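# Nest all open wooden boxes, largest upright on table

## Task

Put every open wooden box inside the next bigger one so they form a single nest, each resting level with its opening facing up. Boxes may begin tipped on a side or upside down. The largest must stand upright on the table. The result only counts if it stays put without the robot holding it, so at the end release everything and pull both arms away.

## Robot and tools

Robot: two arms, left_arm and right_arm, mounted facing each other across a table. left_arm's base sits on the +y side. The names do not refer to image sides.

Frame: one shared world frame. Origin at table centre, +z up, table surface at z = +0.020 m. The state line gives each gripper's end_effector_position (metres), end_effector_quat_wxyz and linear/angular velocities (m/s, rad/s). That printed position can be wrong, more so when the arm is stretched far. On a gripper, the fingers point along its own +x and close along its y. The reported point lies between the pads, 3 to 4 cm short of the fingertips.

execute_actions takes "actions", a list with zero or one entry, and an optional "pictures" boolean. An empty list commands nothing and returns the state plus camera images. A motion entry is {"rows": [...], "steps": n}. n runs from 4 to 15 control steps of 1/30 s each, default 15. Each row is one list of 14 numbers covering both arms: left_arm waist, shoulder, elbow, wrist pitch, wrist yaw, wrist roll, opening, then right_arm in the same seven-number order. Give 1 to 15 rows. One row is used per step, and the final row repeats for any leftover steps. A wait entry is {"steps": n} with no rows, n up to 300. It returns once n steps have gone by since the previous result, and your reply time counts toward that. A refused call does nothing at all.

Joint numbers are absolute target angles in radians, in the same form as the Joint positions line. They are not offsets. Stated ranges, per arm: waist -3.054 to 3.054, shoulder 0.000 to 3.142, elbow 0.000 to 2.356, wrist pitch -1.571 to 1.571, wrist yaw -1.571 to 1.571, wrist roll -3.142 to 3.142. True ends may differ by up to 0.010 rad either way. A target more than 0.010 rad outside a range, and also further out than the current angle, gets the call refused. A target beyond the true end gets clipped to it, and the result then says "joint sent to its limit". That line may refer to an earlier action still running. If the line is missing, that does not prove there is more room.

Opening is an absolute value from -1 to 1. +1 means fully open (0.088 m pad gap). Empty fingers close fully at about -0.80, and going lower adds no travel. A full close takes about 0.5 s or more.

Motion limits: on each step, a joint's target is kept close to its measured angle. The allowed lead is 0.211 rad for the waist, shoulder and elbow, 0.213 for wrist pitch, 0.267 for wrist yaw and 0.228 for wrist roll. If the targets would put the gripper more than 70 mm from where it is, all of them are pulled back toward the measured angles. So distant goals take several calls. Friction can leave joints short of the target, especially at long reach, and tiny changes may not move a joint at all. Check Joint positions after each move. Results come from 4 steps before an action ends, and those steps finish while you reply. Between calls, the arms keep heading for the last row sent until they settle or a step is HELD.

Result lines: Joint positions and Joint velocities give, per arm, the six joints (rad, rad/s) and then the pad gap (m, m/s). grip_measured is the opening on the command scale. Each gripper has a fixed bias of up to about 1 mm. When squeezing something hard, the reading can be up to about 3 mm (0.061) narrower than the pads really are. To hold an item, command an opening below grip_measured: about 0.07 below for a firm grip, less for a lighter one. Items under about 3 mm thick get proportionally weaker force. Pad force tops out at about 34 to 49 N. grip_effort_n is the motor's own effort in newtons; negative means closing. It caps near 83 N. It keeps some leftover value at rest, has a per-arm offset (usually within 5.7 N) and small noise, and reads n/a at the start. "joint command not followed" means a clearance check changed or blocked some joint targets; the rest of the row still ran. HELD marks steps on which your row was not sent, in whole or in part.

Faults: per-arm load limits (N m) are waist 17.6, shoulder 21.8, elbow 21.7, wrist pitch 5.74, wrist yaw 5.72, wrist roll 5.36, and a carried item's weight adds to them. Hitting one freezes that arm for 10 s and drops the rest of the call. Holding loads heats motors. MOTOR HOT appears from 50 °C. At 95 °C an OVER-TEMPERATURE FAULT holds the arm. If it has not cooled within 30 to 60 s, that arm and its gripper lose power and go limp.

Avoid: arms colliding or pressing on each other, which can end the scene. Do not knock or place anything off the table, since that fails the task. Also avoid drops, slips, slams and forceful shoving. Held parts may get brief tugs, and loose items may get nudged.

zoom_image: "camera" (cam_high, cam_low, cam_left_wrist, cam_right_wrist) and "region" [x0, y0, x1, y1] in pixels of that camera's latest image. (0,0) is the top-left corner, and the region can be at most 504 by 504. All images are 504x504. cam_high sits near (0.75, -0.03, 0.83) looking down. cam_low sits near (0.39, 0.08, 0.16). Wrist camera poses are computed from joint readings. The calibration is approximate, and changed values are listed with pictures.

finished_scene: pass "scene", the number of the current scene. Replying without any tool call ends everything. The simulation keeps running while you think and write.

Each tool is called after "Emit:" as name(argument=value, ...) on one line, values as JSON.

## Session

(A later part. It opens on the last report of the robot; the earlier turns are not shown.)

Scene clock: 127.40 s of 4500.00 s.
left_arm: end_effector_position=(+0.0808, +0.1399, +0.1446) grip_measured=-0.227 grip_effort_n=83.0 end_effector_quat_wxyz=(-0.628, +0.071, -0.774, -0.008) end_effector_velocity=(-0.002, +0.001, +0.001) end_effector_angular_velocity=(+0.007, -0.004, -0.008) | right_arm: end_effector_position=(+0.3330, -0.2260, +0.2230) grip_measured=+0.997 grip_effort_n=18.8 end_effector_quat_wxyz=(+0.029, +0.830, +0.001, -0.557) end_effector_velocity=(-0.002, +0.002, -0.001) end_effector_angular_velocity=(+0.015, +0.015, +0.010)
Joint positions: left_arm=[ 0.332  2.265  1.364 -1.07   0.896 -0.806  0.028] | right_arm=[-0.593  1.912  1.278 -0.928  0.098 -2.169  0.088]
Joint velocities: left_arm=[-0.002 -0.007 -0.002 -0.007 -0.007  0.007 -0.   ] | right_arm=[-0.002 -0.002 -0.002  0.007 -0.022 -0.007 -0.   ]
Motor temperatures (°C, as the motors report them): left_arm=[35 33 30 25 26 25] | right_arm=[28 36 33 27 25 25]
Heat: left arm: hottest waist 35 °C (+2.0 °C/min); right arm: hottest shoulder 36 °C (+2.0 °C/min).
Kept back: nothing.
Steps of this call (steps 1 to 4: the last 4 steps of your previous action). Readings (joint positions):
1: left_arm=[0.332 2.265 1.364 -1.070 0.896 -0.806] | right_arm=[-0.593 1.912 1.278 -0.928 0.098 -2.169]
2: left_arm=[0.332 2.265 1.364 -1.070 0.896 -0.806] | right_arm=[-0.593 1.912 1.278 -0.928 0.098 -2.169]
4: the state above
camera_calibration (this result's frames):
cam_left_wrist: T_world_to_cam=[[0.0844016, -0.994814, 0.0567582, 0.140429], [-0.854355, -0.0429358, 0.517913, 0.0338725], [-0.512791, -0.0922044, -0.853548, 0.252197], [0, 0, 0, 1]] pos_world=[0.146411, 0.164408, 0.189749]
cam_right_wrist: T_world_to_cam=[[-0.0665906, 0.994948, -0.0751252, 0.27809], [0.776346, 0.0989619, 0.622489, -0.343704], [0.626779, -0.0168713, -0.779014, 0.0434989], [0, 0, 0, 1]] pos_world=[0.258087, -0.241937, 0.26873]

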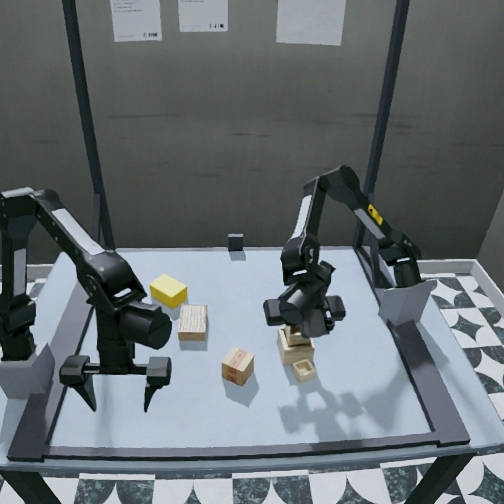

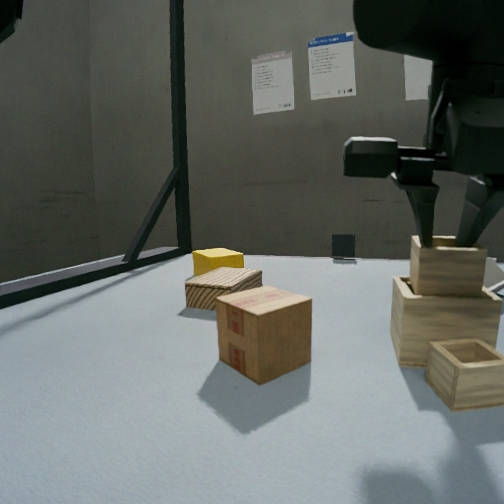

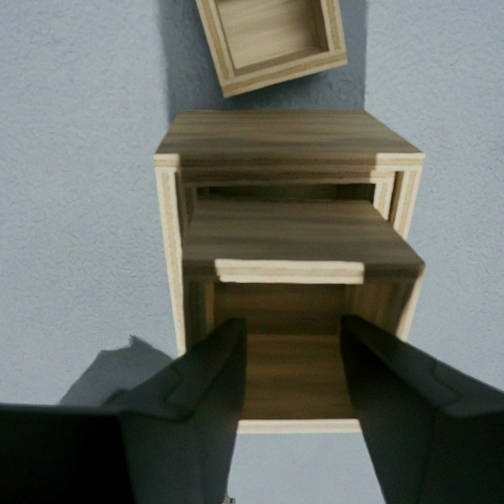

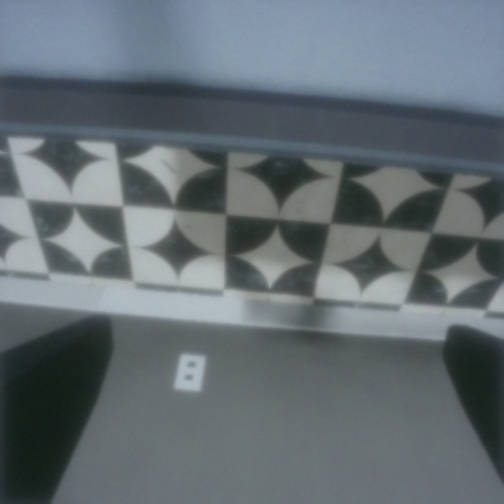

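Emit:
execute_actions(actions=[{"rows":[[0.322,2.285,1.362,-1.055,0.896,-0.815,0.2,-0.593,1.912,1.278,-0.928,0.098,-2.169,1],[0.315,2.295,1.362,-1.05,0.896,-0.82,0.2,-0.593,1.912,1.278,-0.928,0.098,-2.169,1],[0.305,2.308,1.362,-1.04,0.896,-0.83,0.2,-0.593,1.912,1.278,-0.928,0.098,-2.169,1],[0.297,2.32,1.362,-1.03,0.896,-0.84,0.2,-0.593,1.912,1.278,-0.928,0.098,-2.169,1]],"steps":15}])

Emit:
execute_actions(actions=[])

Scene clock: 128.00 s of 4500.00 s.
left_arm: end_effector_position=(+0.0856, +0.1397, +0.1333) grip_measured=-0.218 grip_effort_n=83.0 end_effector_quat_wxyz=(-0.626, +0.075, -0.776, -0.016) end_effector_velocity=(+0.002, +0.006, -0.007) end_effector_angular_velocity=(+0.029, +0.015, +0.039) | right_arm: end_effector_position=(+0.3330, -0.2260, +0.2230) grip_measured=+0.997 grip_effort_n=19.8 end_effector_quat_wxyz=(+0.029, +0.830, +0.001, -0.557) end_effector_velocity=(-0.003, -0.004, -0.001) end_effector_angular_velocity=(-0.008, +0.031, -0.002)
Joint positions: left_arm=[ 0.319  2.296  1.364 -1.036  0.901 -0.834  0.028] | right_arm=[-0.593  1.912  1.278 -0.928  0.098 -2.169  0.088]
Joint velocities: left_arm=[-0.002  0.022 -0.002 -0.007 -0.007 -0.022 -0.   ] | right_arm=[-0.007 -0.002 -0.002 -0.022 -0.022 -0.007 -0.   ]
Motor temperatures (°C, as the motors report them): left_arm=[35 33 30 25 26 25] | right_arm=[28 36 33 27 25 25]
Heat: left arm: hottest waist 35 °C (+2.0 °C/min); right arm: hottest shoulder 36 °C (+2.0 °C/min).
Steps of this call (steps 1 to 7: the robot went on to your last target; steps 8 to 18: the first 11 steps of this action). Readings (joint positions):
8: left_arm=[0.331 2.265 1.364 -1.070 0.896 -0.807] | right_arm=[-0.593 1.912 1.278 -0.928 0.098 -2.169]
9: left_arm=[0.330 2.265 1.364 -1.067 0.896 -0.809] | right_arm=[-0.593 1.912 1.278 -0.928 0.098 -2.169]
11: left_arm=[0.323 2.274 1.364 -1.055 0.896 -0.817] | right_arm=[-0.593 1.912 1.278 -0.928 0.098 -2.169]
15: left_arm=[0.318 2.293 1.364 -1.039 0.901 -0.831] | right_arm=[-0.593 1.912 1.278 -0.928 0.098 -2.169]
18: the state above

Scene clock: 128.13 s of 4500.00 s.
left_arm: end_effector_position=(+0.0862, +0.1398, +0.1329) grip_measured=-0.218 grip_effort_n=83.0 end_effector_quat_wxyz=(-0.626, +0.075, -0.776, -0.017) end_effector_velocity=(-0.002, +0.004, -0.001) end_effector_angular_velocity=(+0.015, +0.024, +0.044) | right_arm: end_effector_position=(+0.3330, -0.2260, +0.2230) grip_measured=+0.997 grip_effort_n=19.3 end_effector_quat_wxyz=(+0.029, +0.830, +0.001, -0.557) end_effector_velocity=(-0.002, +0.002, -0.001) end_effector_angular_velocity=(+0.009, +0.016, +0.024)
Joint positions: left_arm=[ 0.319  2.298  1.364 -1.034  0.901 -0.836  0.028] | right_arm=[-0.593  1.912  1.278 -0.928  0.098 -2.169  0.088]
Joint velocities: left_arm=[ 0.002  0.007 -0.002 -0.022  0.007 -0.022 -0.   ] | right_arm=[-0.002 -0.002 -0.002  0.007 -0.022 -0.022  0.   ]
Motor temperatures (°C, as the motors report them): left_arm=[35 33 30 25 26 25] | right_arm=[28 36 33 27 25 25]
Heat: left arm: hottest waist 35 °C (+2.0 °C/min); right arm: hottest shoulder 36 °C (+2.0 °C/min).
Kept back: nothing.
Steps of this call (steps 1 to 4: the last 4 steps of your previous action). Readings (joint positions):
1: left_arm=[0.319 2.297 1.364 -1.035 0.901 -0.835] | right_arm=[-0.593 1.912 1.278 -0.928 0.098 -2.169]
2: left_arm=[0.319 2.297 1.364 -1.035 0.901 -0.835] | right_arm=[-0.593 1.912 1.278 -0.928 0.098 -2.169]
4: the state above
camera_calibration (this result's frames):
cam_left_wrist: T_world_to_cam=[[0.102376, -0.993626, 0.0471766, 0.140131], [-0.849819, -0.0627116, 0.523331, 0.0462571], [-0.517037, -0.0936679, -0.850823, 0.245185], [0, 0, 0, 1]] pos_world=[0.151734, 0.165105, 0.17779]
cam_right_wrist: T_world_to_cam=[[-0.0665906, 0.994948, -0.0751252, 0.27809], [0.776346, 0.0989619, 0.622489, -0.343704], [0.626779, -0.0168713, -0.779014, 0.0434989], [0, 0, 0, 1]] pos_world=[0.258087, -0.241937, 0.26873]

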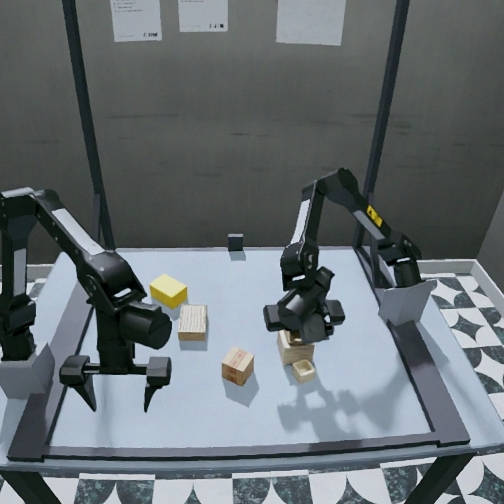

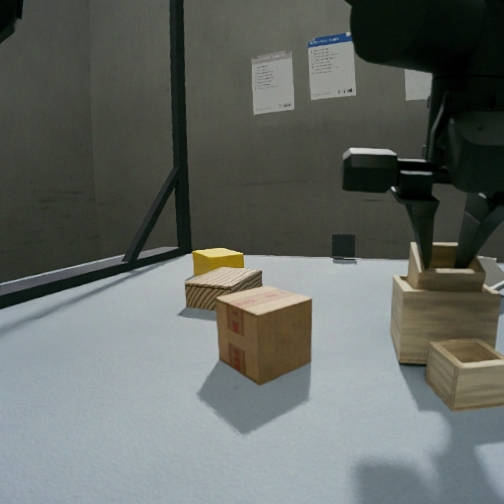

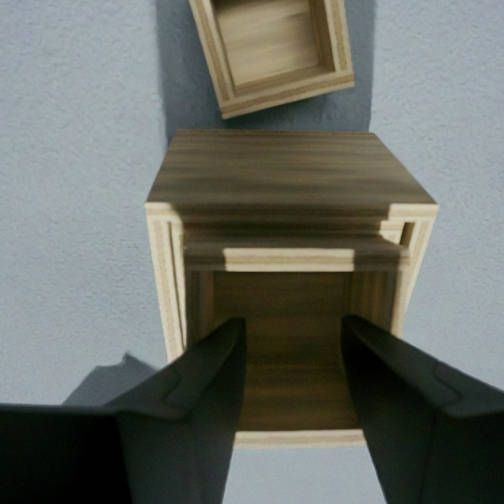

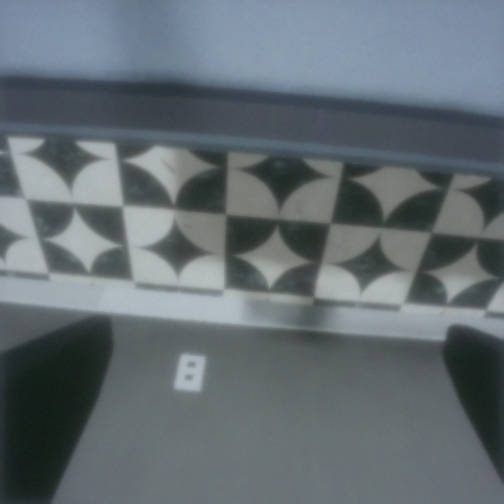

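It's in. Release and lift.

Emit:
execute_actions(actions=[{"rows":[[0.319,2.298,1.364,-1.035,0.9,-0.836,-0.6,-0.593,1.912,1.278,-0.928,0.098,-2.169,1]],"steps":12}])

Emit:
execute_actions(actions=[{"rows":[[0.335,2.27,1.364,-1.05,0.9,-0.82,-1,-0.593,1.912,1.278,-0.928,0.098,-2.169,1],[0.35,2.25,1.364,-1.06,0.9,-0.80,-1,-0.593,1.912,1.278,-0.928,0.098,-2.169,1],[0.38,2.21,1.364,-1.07,0.9,-0.77,-1,-0.593,1.912,1.278,-0.928,0.098,-2.169,1],[0.42,2.18,1.38,-1.1,0.85,-0.7,-1,-0.593,1.912,1.278,-0.928,0.098,-2.169,1]],"steps":12}])

Emit:
execute_actions(actions=[{"rows":[[0.52,2.36,1.45,-1.15,0.74,-0.35,-1,-0.593,1.912,1.278,-0.928,0.098,-2.169,1]],"steps":15}])

Emit:
execute_actions(actions=[])

Scene clock: 128.63 s of 4500.00 s.
left_arm: end_effector_position=(+0.0860, +0.1396, +0.1322) grip_measured=-0.497 grip_effort_n=-19.8 end_effector_quat_wxyz=(-0.626, +0.074, -0.776, -0.017) end_effector_velocity=(-0.001, +0.004, -0.003) end_effector_angular_velocity=(+0.032, -0.004, +0.022) | right_arm: end_effector_position=(+0.3330, -0.2260, +0.2230) grip_measured=+0.997 grip_effort_n=19.3 end_effector_quat_wxyz=(+0.029, +0.830, +0.001, -0.557) end_effector_velocity=(-0.004, -0.007, -0.001) end_effector_angular_velocity=(-0.034, +0.026, +0.010)
Joint positions: left_arm=[ 0.317  2.299  1.364 -1.033  0.9   -0.836  0.015] | right_arm=[-0.593  1.912  1.278 -0.928  0.098 -2.169  0.088]
Joint velocities: left_arm=[-0.007  0.002 -0.002 -0.007 -0.022 -0.022 -0.037] | right_arm=[-0.002 -0.002 -0.002 -0.037 -0.007 -0.022 -0.   ]
Motor temperatures (°C, as the motors report them): left_arm=[35 33 30 25 26 25] | right_arm=[28 36 33 27 25 25]
Heat: left arm: hottest waist 35 °C (+2.0 °C/min); right arm: hottest shoulder 36 °C (+2.0 °C/min).
Steps of this call (steps 1 to 7: the robot went on to your last target; steps 8 to 15: the first 8 steps of this action). Readings (joint positions):
8: left_arm=[0.320 2.299 1.364 -1.033 0.901 -0.836] | right_arm=[-0.593 1.912 1.278 -0.928 0.098 -2.169]
9: left_arm=[0.321 2.299 1.364 -1.033 0.901 -0.836] | right_arm=[-0.593 1.912 1.278 -0.928 0.098 -2.169]
11: left_arm=[0.321 2.299 1.364 -1.032 0.901 -0.836] | right_arm=[-0.593 1.912 1.278 -0.928 0.098 -2.169]
15: the state above

Scene clock: 129.03 s of 4500.00 s.
left_arm: end_effector_position=(+0.0909, +0.1420, +0.1721) grip_measured=-0.789 grip_effort_n=-83.5 end_effector_quat_wxyz=(-0.652, +0.069, -0.755, +0.031) end_effector_velocity=(+0.040, -0.019, +0.202) end_effector_angular_velocity=(-0.386, -0.435, -0.210) | right_arm: end_effector_position=(+0.3330, -0.2260, +0.2230) grip_measured=+0.997 grip_effort_n=19.3 end_effector_quat_wxyz=(+0.029, +0.830, +0.001, -0.557) end_effector_velocity=(-0.001, -0.003, -0.003) end_effector_angular_velocity=(-0.018, +0.016, +0.015)
Joint positions: left_arm=[ 0.396  2.216  1.37  -1.083  0.868 -0.735  0.   ] | right_arm=[-0.593  1.912  1.278 -0.928  0.098 -2.169  0.088]
Joint velocities: left_arm=[ 0.374 -0.388  0.11  -0.095 -0.11   0.242 -0.   ] | right_arm=[-0.002  0.002 -0.007 -0.007 -0.007 -0.022 -0.   ]
Motor temperatures (°C, as the motors report them): left_arm=[35 33 30 25 26 25] | right_arm=[28 36 33 27 25 25]
Heat: left arm: hottest waist 35 °C (+2.0 °C/min); right arm: hottest shoulder 36 °C (+2.0 °C/min).
Steps of this call (steps 1 to 4: the last 4 steps of your previous action; steps 5 to 12: the first 8 steps of this action). Readings (joint positions):
5: left_arm=[0.317 2.299 1.364 -1.034 0.900 -0.836] | right_arm=[-0.593 1.912 1.278 -0.928 0.098 -2.169]
6: left_arm=[0.319 2.296 1.364 -1.038 0.900 -0.831] | right_arm=[-0.593 1.912 1.278 -0.928 0.098 -2.169]
8: left_arm=[0.332 2.278 1.364 -1.055 0.896 -0.800] | right_arm=[-0.593 1.912 1.278 -0.928 0.098 -2.169]
12: the state above

Scene clock: 129.53 s of 4500.00 s.
left_arm: end_effector_position=(+0.1418, +0.1814, +0.1760) grip_measured=-0.789 grip_effort_n=-83.5 end_effector_quat_wxyz=(+0.667, +0.015, +0.740, -0.080) end_effector_velocity=(+0.004, -0.020, +0.012) end_effector_angular_velocity=(-0.031, -0.058, -0.245) | right_arm: end_effector_position=(+0.3330, -0.2260, +0.2230) grip_measured=+0.997 grip_effort_n=19.3 end_effector_quat_wxyz=(+0.029, +0.830, +0.001, -0.557) end_effector_velocity=(-0.001, -0.002, -0.000) end_effector_angular_velocity=(-0.004, +0.010, +0.004)
Joint positions: left_arm=[ 0.518  2.346  1.435 -1.146  0.749 -0.38   0.   ] | right_arm=[-0.593  1.912  1.278 -0.928  0.098 -2.169  0.088]
Joint velocities: left_arm=[-0.017 -0.002  0.081 -0.022 -0.007  0.198  0.   ] | right_arm=[-0.002 -0.002 -0.002 -0.007 -0.007 -0.007 -0.   ]
Motor temperatures (°C, as the motors report them): left_arm=[35 33 30 25 26 25] | right_arm=[28 36 33 27 25 25]
Heat: left arm: hottest waist 35 °C (+2.0 °C/min); right arm: hottest shoulder 36 °C (+2.0 °C/min).
Steps of this call (steps 1 to 4: the last 4 steps of your previous action; steps 5 to 15: the first 11 steps of this action). Readings (joint positions):
5: left_arm=[0.419 2.202 1.383 -1.105 0.849 -0.685] | right_arm=[-0.593 1.912 1.278 -0.928 0.098 -2.169]
6: left_arm=[0.428 2.225 1.400 -1.120 0.827 -0.632] | right_arm=[-0.593 1.912 1.278 -0.928 0.098 -2.169]
8: left_arm=[0.462 2.277 1.426 -1.122 0.790 -0.535] | right_arm=[-0.593 1.912 1.278 -0.928 0.098 -2.169]
12: left_arm=[0.515 2.339 1.429 -1.141 0.754 -0.415] | right_arm=[-0.593 1.912 1.278 -0.928 0.098 -2.169]
15: the state above

Scene clock: 129.67 s of 4500.00 s.
left_arm: end_effector_position=(+0.1427, +0.1802, +0.1771) grip_measured=-0.789 grip_effort_n=-83.5 end_effector_quat_wxyz=(+0.669, +0.023, +0.738, -0.087) end_effector_velocity=(+0.000, +0.008, -0.004) end_effector_angular_velocity=(+0.040, -0.001, -0.050) | right_arm: end_effector_position=(+0.3330, -0.2260, +0.2230) grip_measured=+0.997 grip_effort_n=19.3 end_effector_quat_wxyz=(+0.029, +0.830, +0.001, -0.557) end_effector_velocity=(-0.002, +0.001, -0.002) end_effector_angular_velocity=(+0.011, +0.018, +0.009)
Joint positions: left_arm=[ 0.518  2.346  1.442 -1.147  0.746 -0.362  0.   ] | right_arm=[-0.593  1.912  1.278 -0.928  0.098 -2.169  0.088]
Joint velocities: left_arm=[-0.002  0.012  0.002 -0.022 -0.037  0.066 -0.   ] | right_arm=[-0.002 -0.002 -0.007  0.007 -0.022 -0.007 -0.   ]
Motor temperatures (°C, as the motors report them): left_arm=[35 33 30 25 26 25] | right_arm=[28 36 33 27 25 25]
Heat: left arm: hottest waist 35 °C (+2.0 °C/min); right arm: hottest shoulder 36 °C (+2.0 °C/min).
Kept back: nothing.
Steps of this call (steps 1 to 4: the last 4 steps of your previous action). Readings (joint positions):
1: left_arm=[0.518 2.346 1.438 -1.146 0.749 -0.374] | right_arm=[-0.593 1.912 1.278 -0.928 0.098 -2.169]
2: left_arm=[0.518 2.346 1.440 -1.146 0.748 -0.369] | right_arm=[-0.593 1.912 1.278 -0.928 0.098 -2.169]
4: the state above
camera_calibration (this result's frames):
cam_left_wrist: T_world_to_cam=[[-0.183582, -0.98027, 0.073268, 0.206125], [-0.890543, 0.197411, 0.409833, 0.052673], [-0.416211, 0.00998978, -0.909213, 0.29309], [0, 0, 0, 1]] pos_world=[0.206736, 0.188732, 0.229792]
cam_right_wrist: T_world_to_cam=[[-0.0665906, 0.994948, -0.0751252, 0.27809], [0.776346, 0.0989619, 0.622489, -0.343704], [0.626779, -0.0168713, -0.779014, 0.0434989], [0, 0, 0, 1]] pos_world=[0.258087, -0.241937, 0.26873]

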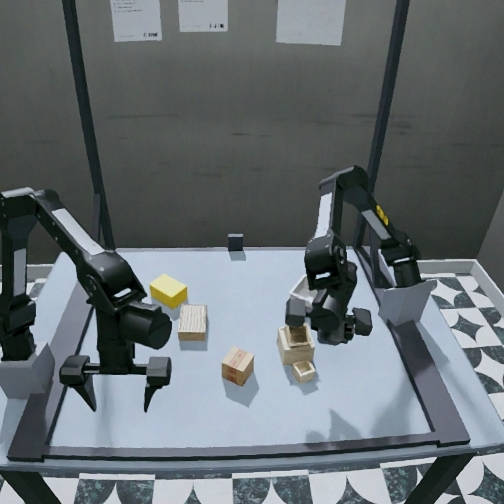

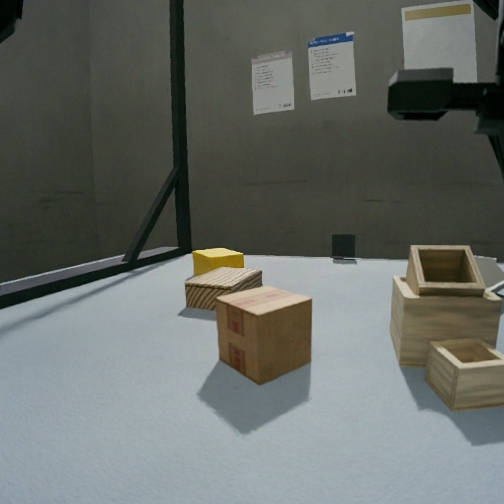

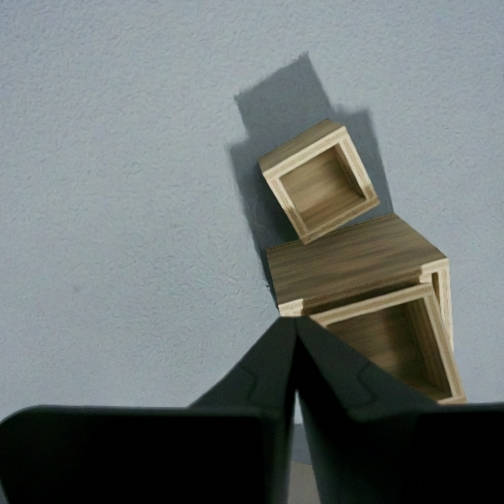

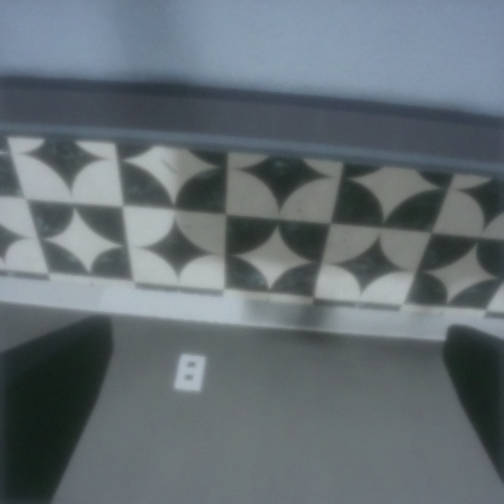

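Emit:
execute_actions(actions=[{"rows":[[0.40,2.21,1.364,-1.07,0.9,-0.77,-1,-0.593,1.912,1.278,-0.928,0.098,-2.169,1]],"steps":15}])

Emit:
execute_actions(actions=[{"rows":[[0.37,2.24,1.364,-1.04,0.9,-0.79,-1,-0.593,1.912,1.278,-0.928,0.098,-2.169,1],[0.355,2.265,1.364,-1.03,0.9,-0.81,-1,-0.593,1.912,1.278,-0.928,0.098,-2.169,1],[0.34,2.285,1.364,-1.025,0.9,-0.82,-1,-0.593,1.912,1.278,-0.928,0.098,-2.169,1]],"steps":15}])

Emit:
execute_actions(actions=[])

Scene clock: 131.30 s of 4500.00 s.
left_arm: end_effector_position=(+0.0917, +0.1382, +0.1722) grip_measured=-0.789 grip_effort_n=-83.5 end_effector_quat_wxyz=(-0.648, +0.072, -0.757, +0.041) end_effector_velocity=(+0.003, +0.014, -0.005) end_effector_angular_velocity=(+0.025, +0.072, +0.330) | right_arm: end_effector_position=(+0.3330, -0.2260, +0.2230) grip_measured=+0.997 grip_effort_n=19.3 end_effector_quat_wxyz=(+0.029, +0.830, +0.001, -0.557) end_effector_velocity=(-0.002, -0.005, -0.000) end_effector_angular_velocity=(-0.009, +0.018, -0.018)
Joint positions: left_arm=[ 0.396  2.224  1.377 -1.077  0.888 -0.73   0.   ] | right_arm=[-0.593  1.912  1.278 -0.928  0.098 -2.169  0.088]
Joint velocities: left_arm=[ 0.027 -0.002 -0.066  0.037  0.022 -0.3    0.   ] | right_arm=[-0.007 -0.002 -0.002 -0.022 -0.007  0.007 -0.   ]
Motor temperatures (°C, as the motors report them): left_arm=[35 33 30 24 26 25] | right_arm=[28 36 33 27 25 25]
Heat: left arm: hottest waist 35 °C (+2.0 °C/min); right arm: hottest shoulder 36 °C (+1.0 °C/min).
Steps of this call (steps 1 to 30: the robot went on to your last target; steps 31 to 38: nothing new was sent; steps 39 to 49: the first 11 steps of this action). Readings (joint positions):
39: left_arm=[0.515 2.342 1.437 -1.139 0.754 -0.378] | right_arm=[-0.593 1.912 1.278 -0.928 0.098 -2.169]
40: left_arm=[0.504 2.327 1.421 -1.119 0.784 -0.429] | right_arm=[-0.593 1.912 1.278 -0.928 0.098 -2.169]
42: left_arm=[0.461 2.289 1.396 -1.105 0.833 -0.527] | right_arm=[-0.593 1.912 1.278 -0.928 0.098 -2.169]
46: left_arm=[0.399 2.233 1.384 -1.082 0.880 -0.682] | right_arm=[-0.593 1.912 1.278 -0.928 0.098 -2.169]
49: the state above

Scene clock: 131.80 s of 4500.00 s.
left_arm: end_effector_position=(+0.0889, +0.1368, +0.1442) grip_measured=-0.789 grip_effort_n=-83.5 end_effector_quat_wxyz=(-0.636, +0.074, -0.768, +0.005) end_effector_velocity=(+0.002, -0.002, -0.003) end_effector_angular_velocity=(-0.001, +0.005, +0.041) | right_arm: end_effector_position=(+0.3330, -0.2260, +0.2230) grip_measured=+0.997 grip_effort_n=19.3 end_effector_quat_wxyz=(+0.029, +0.830, +0.001, -0.557) end_effector_velocity=(-0.002, -0.003, -0.002) end_effector_angular_velocity=(-0.008, +0.013, +0.003)
Joint positions: left_arm=[ 0.339  2.273  1.367 -1.03   0.896 -0.812  0.   ] | right_arm=[-0.593  1.912  1.278 -0.928  0.098 -2.169  0.088]
Joint velocities: left_arm=[-0.002  0.007 -0.002  0.022  0.007 -0.051 -0.   ] | right_arm=[-0.002 -0.002 -0.007 -0.007 -0.007 -0.007  0.   ]
Motor temperatures (°C, as the motors report them): left_arm=[35 33 30 24 26 25] | right_arm=[28 36 33 27 25 25]
Heat: left arm: hottest waist 35 °C (+2.0 °C/min); right arm: hottest shoulder 36 °C (+1.0 °C/min).
Steps of this call (steps 1 to 4: the last 4 steps of your previous action; steps 5 to 15: the first 11 steps of this action). Readings (joint positions):
5: left_arm=[0.397 2.224 1.370 -1.071 0.893 -0.760] | right_arm=[-0.593 1.912 1.278 -0.928 0.098 -2.169]
6: left_arm=[0.394 2.225 1.370 -1.062 0.893 -0.769] | right_arm=[-0.593 1.912 1.278 -0.928 0.098 -2.169]
8: left_arm=[0.379 2.236 1.370 -1.045 0.896 -0.788] | right_arm=[-0.593 1.912 1.278 -0.928 0.098 -2.169]
12: left_arm=[0.345 2.266 1.368 -1.034 0.896 -0.807] | right_arm=[-0.593 1.912 1.278 -0.928 0.098 -2.169]
15: the state above

Scene clock: 131.93 s of 4500.00 s.
left_arm: end_effector_position=(+0.0892, +0.1366, +0.1441) grip_measured=-0.789 grip_effort_n=-83.5 end_effector_quat_wxyz=(-0.636, +0.075, -0.768, +0.005) end_effector_velocity=(+0.001, +0.001, -0.002) end_effector_angular_velocity=(+0.007, -0.005, +0.003) | right_arm: end_effector_position=(+0.3330, -0.2260, +0.2230) grip_measured=+0.997 grip_effort_n=18.8 end_effector_quat_wxyz=(+0.029, +0.830, +0.001, -0.557) end_effector_velocity=(-0.002, -0.002, -0.001) end_effector_angular_velocity=(-0.001, +0.023, +0.015)
Joint positions: left_arm=[ 0.339  2.273  1.367 -1.028  0.896 -0.815  0.   ] | right_arm=[-0.593  1.912  1.278 -0.928  0.098 -2.169  0.088]
Joint velocities: left_arm=[-0.002  0.002 -0.002  0.007 -0.007 -0.007 -0.   ] | right_arm=[-0.007 -0.002 -0.002 -0.007 -0.022 -0.022 -0.   ]
Motor temperatures (°C, as the motors report them): left_arm=[35 33 30 24 26 25] | right_arm=[28 36 33 27 25 25]
Heat: left arm: hottest waist 35 °C (+2.0 °C/min); right arm: hottest shoulder 36 °C (+1.0 °C/min).
Kept back: nothing.
Steps of this call (steps 1 to 4: the last 4 steps of your previous action). Readings (joint positions):
1: left_arm=[0.339 2.273 1.367 -1.029 0.896 -0.814] | right_arm=[-0.593 1.912 1.278 -0.928 0.098 -2.169]
2: left_arm=[0.339 2.273 1.367 -1.029 0.896 -0.814] | right_arm=[-0.593 1.912 1.278 -0.928 0.098 -2.169]
4: the state above
camera_calibration (this result's frames):
cam_left_wrist: T_world_to_cam=[[0.0739127, -0.993961, 0.0811079, 0.13373], [-0.865475, -0.0235252, 0.5004, 0.0420491], [-0.49547, -0.107183, -0.861987, 0.257499], [0, 0, 0, 1]] pos_world=[0.154091, 0.161511, 0.190073]
cam_right_wrist: T_world_to_cam=[[-0.0665906, 0.994948, -0.0751252, 0.27809], [0.776346, 0.0989619, 0.622489, -0.343704], [0.626779, -0.0168713, -0.779014, 0.0434989], [0, 0, 0, 1]] pos_world=[0.258087, -0.241937, 0.26873]

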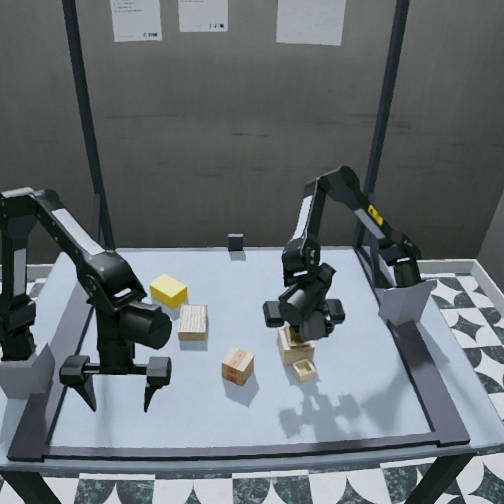

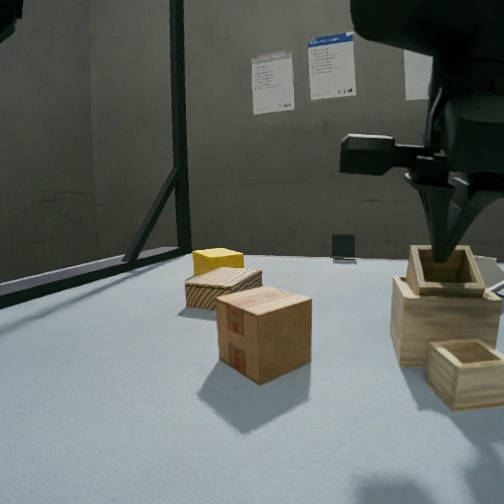

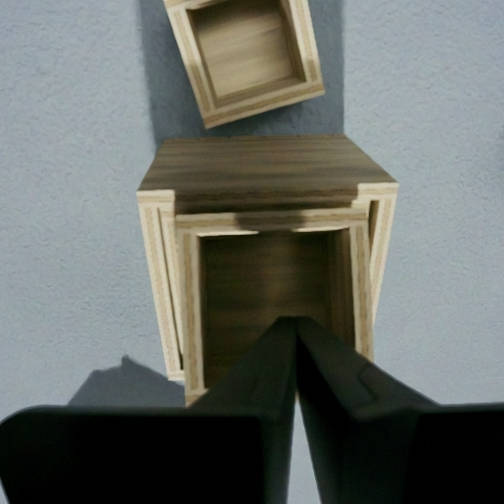

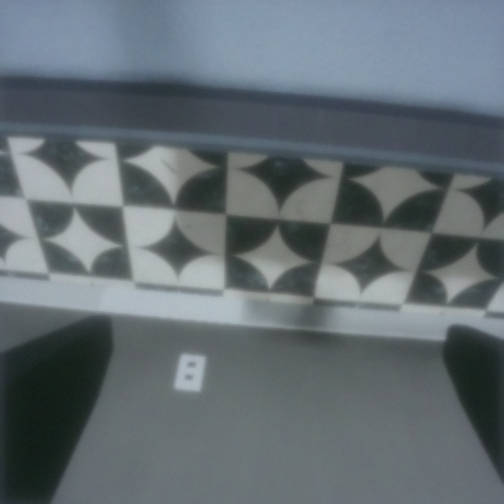

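Emit:
execute_actions(actions=[{"rows":[[0.325,2.30,1.355,-1.04,0.9,-0.83,-1,-0.593,1.912,1.278,-0.928,0.098,-2.169,1],[0.31,2.32,1.355,-1.04,0.9,-0.84,-1,-0.593,1.912,1.278,-0.928,0.098,-2.169,1],[0.295,2.34,1.355,-1.04,0.9,-0.85,-1,-0.593,1.912,1.278,-0.928,0.098,-2.169,1]],"steps":15}])

Emit:
execute_actions(actions=[])

Scene clock: 132.50 s of 4500.00 s.
left_arm: end_effector_position=(+0.0840, +0.1455, +0.1190) grip_measured=-0.789 grip_effort_n=-83.5 end_effector_quat_wxyz=(+0.618, -0.069, +0.783, +0.039) end_effector_velocity=(-0.002, +0.001, +0.001) end_effector_angular_velocity=(+0.010, -0.002, +0.006) | right_arm: end_effector_position=(+0.3330, -0.2260, +0.2230) grip_measured=+0.997 grip_effort_n=19.3 end_effector_quat_wxyz=(+0.029, +0.830, +0.001, -0.557) end_effector_velocity=(-0.004, -0.004, -0.001) end_effector_angular_velocity=(-0.018, +0.018, +0.005)
Joint positions: left_arm=[ 0.296  2.329  1.358 -1.037  0.897 -0.844  0.   ] | right_arm=[-0.593  1.912  1.278 -0.928  0.098 -2.169  0.088]
Joint velocities: left_arm=[-0.002 -0.007 -0.002 -0.007 -0.007 -0.007  0.   ] | right_arm=[ 0.002 -0.002 -0.002 -0.022 -0.007 -0.007 -0.   ]
Motor temperatures (°C, as the motors report them): left_arm=[35 33 30 24 26 25] | right_arm=[28 36 33 27 25 25]
Heat: left arm: hottest waist 35 °C (+2.0 °C/min); right arm: hottest shoulder 36 °C (+1.0 °C/min).
Steps of this call (steps 1 to 6: the robot went on to your last target; steps 7 to 17: the first 11 steps of this action). Readings (joint positions):
7: left_arm=[0.339 2.276 1.366 -1.027 0.896 -0.818] | right_arm=[-0.593 1.912 1.278 -0.928 0.098 -2.169]
8: left_arm=[0.337 2.279 1.366 -1.028 0.896 -0.821] | right_arm=[-0.593 1.912 1.278 -0.928 0.098 -2.169]
10: left_arm=[0.326 2.294 1.366 -1.032 0.897 -0.831] | right_arm=[-0.593 1.912 1.278 -0.928 0.098 -2.169]
14: left_arm=[0.300 2.324 1.360 -1.037 0.897 -0.842] | right_arm=[-0.593 1.912 1.278 -0.928 0.098 -2.169]
17: the state above

Scene clock: 132.63 s of 4500.00 s.
left_arm: end_effector_position=(+0.0839, +0.1455, +0.1190) grip_measured=-0.789 grip_effort_n=-83.5 end_effector_quat_wxyz=(+0.617, -0.069, +0.783, +0.039) end_effector_velocity=(-0.000, +0.003, -0.003) end_effector_angular_velocity=(+0.018, +0.005, +0.015) | right_arm: end_effector_position=(+0.3330, -0.2260, +0.2230) grip_measured=+0.997 grip_effort_n=19.3 end_effector_quat_wxyz=(+0.029, +0.830, +0.001, -0.557) end_effector_velocity=(-0.001, -0.002, -0.000) end_effector_angular_velocity=(-0.004, +0.010, +0.004)
Joint positions: left_arm=[ 0.296  2.329  1.358 -1.037  0.897 -0.846  0.   ] | right_arm=[-0.593  1.912  1.278 -0.928  0.098 -2.169  0.088]
Joint velocities: left_arm=[-0.002  0.007 -0.002 -0.007 -0.007 -0.007 -0.   ] | right_arm=[-0.002 -0.002 -0.002 -0.007 -0.007 -0.007  0.   ]
Motor temperatures (°C, as the motors report them): left_arm=[35 33 30 24 26 25] | right_arm=[28 36 33 27 25 25]
Heat: left arm: hottest waist 35 °C (+2.0 °C/min); right arm: hottest shoulder 36 °C (+1.0 °C/min).
Kept back: nothing.
Steps of this call (steps 1 to 4: the last 4 steps of your previous action). Readings (joint positions):
1: left_arm=[0.296 2.329 1.358 -1.037 0.897 -0.845] | right_arm=[-0.593 1.912 1.278 -0.928 0.098 -2.169]
2: left_arm=[0.296 2.329 1.358 -1.037 0.897 -0.845] | right_arm=[-0.593 1.912 1.278 -0.928 0.098 -2.169]
4: the state above
camera_calibration (this result's frames):
cam_left_wrist: T_world_to_cam=[[0.120829, -0.992667, 0.00344963, 0.150181], [-0.834979, -0.0997542, 0.541165, 0.053945], [-0.536852, -0.0682687, -0.84091, 0.229518], [0, 0, 0, 1]] pos_world=[0.150114, 0.170129, 0.163292]
cam_right_wrist: T_world_to_cam=[[-0.0665906, 0.994948, -0.0751252, 0.27809], [0.776346, 0.0989619, 0.622489, -0.343704], [0.626779, -0.0168713, -0.779014, 0.0434989], [0, 0, 0, 1]] pos_world=[0.258087, -0.241937, 0.26873]

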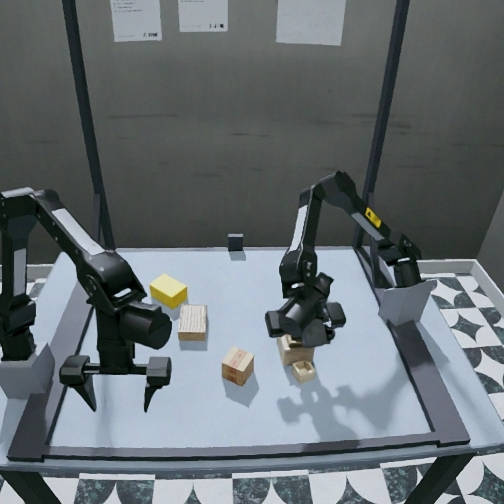

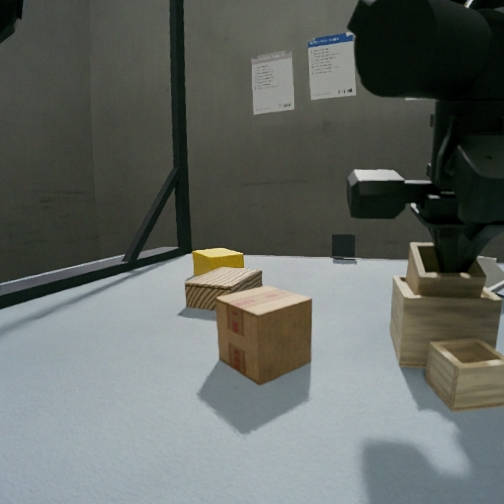

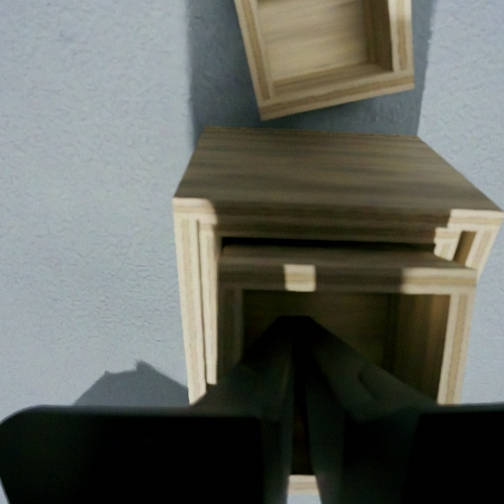

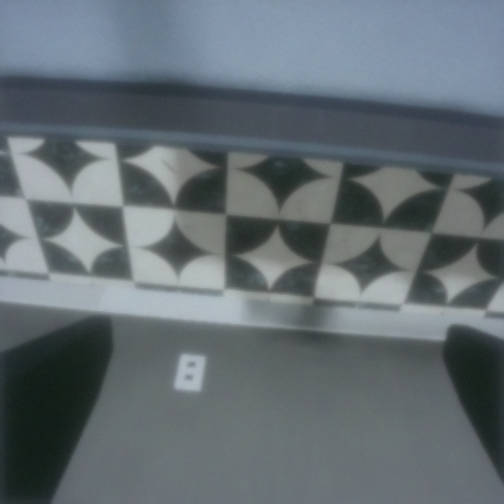

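Emit:
execute_actions(actions=[{"rows":[[0.30,2.33,1.385,-1.03,0.9,-0.84,-1,-0.593,1.912,1.278,-0.928,0.098,-2.169,1]],"steps":12}])

Emit:
execute_actions(actions=[{"rows":[[0.30,2.33,1.385,-1.03,0.9,-0.84,0.2,-0.593,1.912,1.278,-0.928,0.098,-2.169,1]],"steps":15}], pictures=true)

Scene clock: 133.03 s of 4500.00 s.
left_arm: end_effector_position=(+0.0861, +0.1404, +0.1213) grip_measured=-0.789 grip_effort_n=-83.5 end_effector_quat_wxyz=(-0.622, +0.067, -0.780, -0.030) end_effector_velocity=(+0.001, -0.005, +0.003) end_effector_angular_velocity=(-0.001, -0.013, -0.007) | right_arm: end_effector_position=(+0.3330, -0.2260, +0.2230) grip_measured=+0.997 grip_effort_n=19.3 end_effector_quat_wxyz=(+0.029, +0.830, +0.001, -0.557) end_effector_velocity=(+0.002, +0.000, +0.001) end_effector_angular_velocity=(+0.003, +0.003, +0.016)
Joint positions: left_arm=[ 0.296  2.33   1.375 -1.032  0.897 -0.844  0.   ] | right_arm=[-0.593  1.912  1.278 -0.928  0.098 -2.169  0.088]
Joint velocities: left_arm=[-0.002 -0.002  0.022 -0.007 -0.007 -0.007 -0.   ] | right_arm=[-0.007 -0.002 -0.002  0.007 -0.007 -0.022  0.   ]
Motor temperatures (°C, as the motors report them): left_arm=[35 33 30 24 26 25] | right_arm=[28 36 33 27 25 25]
Heat: left arm: hottest waist 35 °C (+2.0 °C/min); right arm: hottest shoulder 36 °C (+1.0 °C/min).
Steps of this call (steps 1 to 4: the robot went on to your last target; steps 5 to 12: the first 8 steps of this action). Readings (joint positions):
5: left_arm=[0.296 2.330 1.359 -1.038 0.897 -0.846] | right_arm=[-0.593 1.912 1.278 -0.928 0.098 -2.169]
6: left_arm=[0.296 2.330 1.361 -1.038 0.897 -0.846] | right_arm=[-0.593 1.912 1.278 -0.928 0.098 -2.169]
8: left_arm=[0.296 2.330 1.366 -1.036 0.897 -0.846] | right_arm=[-0.593 1.912 1.278 -0.928 0.098 -2.169]
12: the state above

Scene clock: 133.53 s of 4500.00 s.
left_arm: end_effector_position=(+0.0865, +0.1392, +0.1218) grip_measured=-0.364 grip_effort_n=83.0 end_effector_quat_wxyz=(-0.623, +0.067, -0.779, -0.027) end_effector_velocity=(-0.002, +0.003, -0.001) end_effector_angular_velocity=(+0.015, +0.003, +0.012) | right_arm: end_effector_position=(+0.3330, -0.2260, +0.2230) grip_measured=+0.997 grip_effort_n=19.3 end_effector_quat_wxyz=(+0.029, +0.830, +0.001, -0.557) end_effector_velocity=(-0.001, -0.002, +0.000) end_effector_angular_velocity=(-0.013, -0.002, +0.006)
Joint positions: left_arm=[ 0.296  2.33   1.378 -1.031  0.897 -0.843  0.021] | right_arm=[-0.593  1.912  1.278 -0.928  0.098 -2.169  0.088]
Joint velocities: left_arm=[-0.002 -0.002 -0.007 -0.007 -0.007 -0.007 -0.   ] | right_arm=[ 0.002 -0.002 -0.002 -0.007  0.007 -0.007 -0.   ]
Motor temperatures (°C, as the motors report them): left_arm=[35 33 30 24 26 25] | right_arm=[28 36 33 27 25 25]
Heat: left arm: hottest waist 35 °C (+2.0 °C/min); right arm: hottest shoulder 36 °C (+1.0 °C/min).
Steps of this call (steps 1 to 4: the last 4 steps of your previous action; steps 5 to 15: the first 11 steps of this action). Readings (joint positions):
5: left_arm=[0.296 2.330 1.376 -1.032 0.897 -0.843] | right_arm=[-0.593 1.912 1.278 -0.928 0.098 -2.169]
6: left_arm=[0.296 2.330 1.377 -1.032 0.897 -0.843] | right_arm=[-0.593 1.912 1.278 -0.928 0.098 -2.169]
8: left_arm=[0.296 2.330 1.378 -1.031 0.897 -0.843] | right_arm=[-0.593 1.912 1.278 -0.928 0.098 -2.169]
12: left_arm=[0.296 2.330 1.378 -1.031 0.897 -0.843] | right_arm=[-0.593 1.912 1.278 -0.928 0.098 -2.169]
15: the state above
camera_calibration (this result's frames):
cam_left_wrist: T_world_to_cam=[[0.101262, -0.994651, 0.0203939, 0.143477], [-0.843946, -0.0750285, 0.531155, 0.0525458], [-0.526784, -0.0709972, -0.847029, 0.233117], [0, 0, 0, 1]] pos_world=[0.152619, 0.163202, 0.16662]
cam_right_wrist: T_world_to_cam=[[-0.0665906, 0.994948, -0.0751252, 0.27809], [0.776346, 0.0989619, 0.622489, -0.343704], [0.626779, -0.0168713, -0.779014, 0.0434989], [0, 0, 0, 1]] pos_world=[0.258087, -0.241937, 0.26873]

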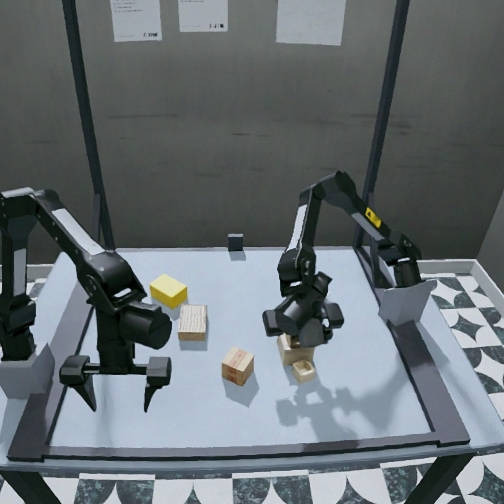

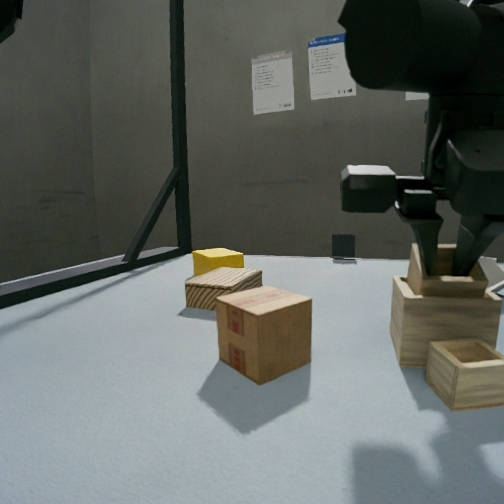

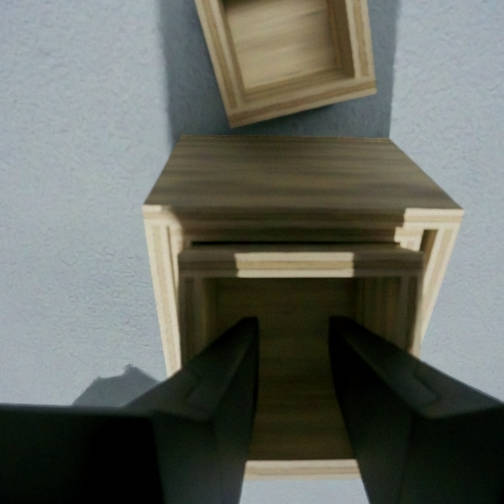

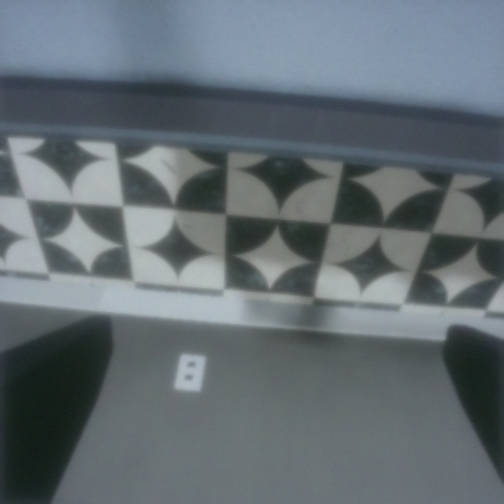

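Emit:
execute_actions(actions=[{"rows":[[0.30,2.34,1.36,-0.97,0.9,-0.84,0.2,-0.593,1.912,1.278,-0.928,0.098,-2.169,1],[0.30,2.35,1.34,-0.92,0.9,-0.84,0.2,-0.593,1.912,1.278,-0.928,0.098,-2.169,1]],"steps":15}])

Emit:
execute_actions(actions=[])

Scene clock: 134.13 s of 4500.00 s.
left_arm: end_effector_position=(+0.0959, +0.1382, +0.1199) grip_measured=-0.364 grip_effort_n=83.0 end_effector_quat_wxyz=(-0.630, +0.074, -0.773, -0.001) end_effector_velocity=(-0.002, +0.004, -0.003) end_effector_angular_velocity=(-0.004, +0.026, +0.036) | right_arm: end_effector_position=(+0.3330, -0.2260, +0.2230) grip_measured=+0.997 grip_effort_n=18.8 end_effector_quat_wxyz=(+0.029, +0.830, +0.001, -0.557) end_effector_velocity=(+0.001, +0.001, +0.001) end_effector_angular_velocity=(-0.001, -0.010, +0.010)
Joint positions: left_arm=[ 0.31   2.33   1.35  -0.95   0.91  -0.845  0.021] | right_arm=[-0.593  1.912  1.278 -0.928  0.098 -2.169  0.088]
Joint velocities: left_arm=[ 0.002  0.002 -0.022  0.007  0.022 -0.022 -0.   ] | right_arm=[ 0.002 -0.002 -0.002  0.007  0.007 -0.007 -0.   ]
Motor temperatures (°C, as the motors report them): left_arm=[35 33 30 25 26 25] | right_arm=[28 36 33 27 25 25]
Heat: left arm: hottest waist 35 °C (+2.0 °C/min); right arm: hottest shoulder 36 °C (+1.0 °C/min).
Steps of this call (steps 1 to 4: the last 4 steps of your previous action; steps 5 to 7: the robot went on to your last target; steps 8 to 18: the first 11 steps of this action). Readings (joint positions):
8: left_arm=[0.296 2.330 1.378 -1.027 0.897 -0.843] | right_arm=[-0.593 1.912 1.278 -0.928 0.098 -2.169]
9: left_arm=[0.296 2.330 1.374 -1.010 0.898 -0.843] | right_arm=[-0.593 1.912 1.278 -0.928 0.098 -2.169]
11: left_arm=[0.300 2.330 1.364 -0.984 0.902 -0.843] | right_arm=[-0.593 1.912 1.278 -0.928 0.098 -2.169]
15: left_arm=[0.309 2.330 1.353 -0.956 0.909 -0.844] | right_arm=[-0.593 1.912 1.278 -0.928 0.098 -2.169]
18: the state above

Scene clock: 134.27 s of 4500.00 s.
left_arm: end_effector_position=(+0.0964, +0.1382, +0.1199) grip_measured=-0.364 grip_effort_n=83.0 end_effector_quat_wxyz=(-0.630, +0.075, -0.773, -0.000) end_effector_velocity=(+0.006, +0.001, +0.001) end_effector_angular_velocity=(+0.001, -0.028, -0.003) | right_arm: end_effector_position=(+0.3330, -0.2260, +0.2230) grip_measured=+0.997 grip_effort_n=19.3 end_effector_quat_wxyz=(+0.029, +0.830, +0.001, -0.557) end_effector_velocity=(-0.003, -0.006, -0.004) end_effector_angular_velocity=(-0.024, +0.023, -0.002)
Joint positions: left_arm=[ 0.312  2.33   1.349 -0.946  0.911 -0.846  0.021] | right_arm=[-0.593  1.912  1.278 -0.928  0.098 -2.169  0.088]
Joint velocities: left_arm=[ 0.007 -0.002 -0.002  0.022 -0.022 -0.007 -0.   ] | right_arm=[-0.002  0.002 -0.007 -0.022 -0.007 -0.007 -0.   ]
Motor temperatures (°C, as the motors report them): left_arm=[35 33 30 25 26 25] | right_arm=[28 36 33 27 25 25]
Heat: left arm: hottest waist 35 °C (+2.0 °C/min); right arm: hottest shoulder 36 °C (+1.0 °C/min).
Kept back: nothing.
Steps of this call (steps 1 to 4: the last 4 steps of your previous action). Readings (joint positions):
1: left_arm=[0.311 2.330 1.350 -0.949 0.911 -0.845] | right_arm=[-0.593 1.912 1.278 -0.928 0.098 -2.169]
2: left_arm=[0.311 2.330 1.350 -0.948 0.911 -0.845] | right_arm=[-0.593 1.912 1.278 -0.928 0.098 -2.169]
4: the state above
camera_calibration (this result's frames):
cam_left_wrist: T_world_to_cam=[[0.0801518, -0.994159, 0.0722756, 0.137328], [-0.857312, -0.0317643, 0.513816, 0.0591817], [-0.508519, -0.103146, -0.85485, 0.240227], [0, 0, 0, 1]] pos_world=[0.16189, 0.163184, 0.165024]
cam_right_wrist: T_world_to_cam=[[-0.0665906, 0.994948, -0.0751252, 0.27809], [0.776346, 0.0989619, 0.622489, -0.343704], [0.626779, -0.0168713, -0.779014, 0.0434989], [0, 0, 0, 1]] pos_world=[0.258087, -0.241937, 0.26873]

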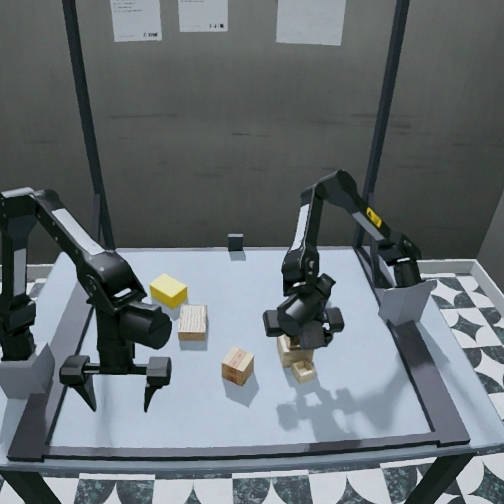

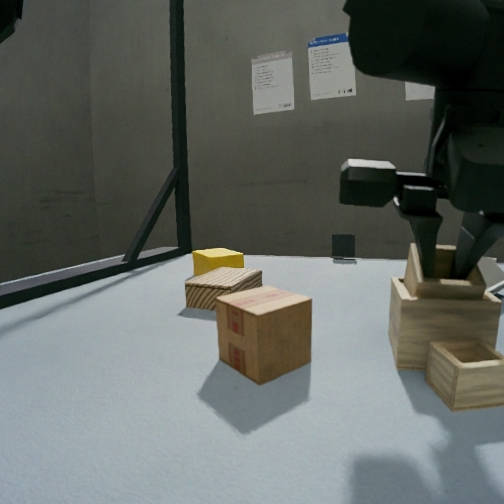

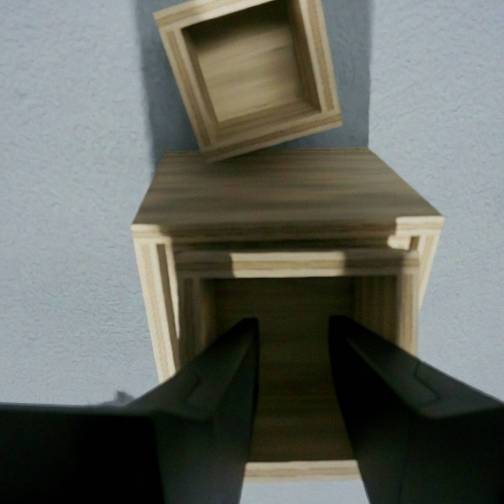

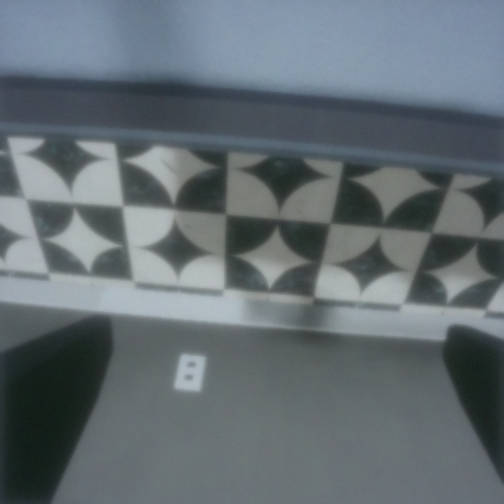

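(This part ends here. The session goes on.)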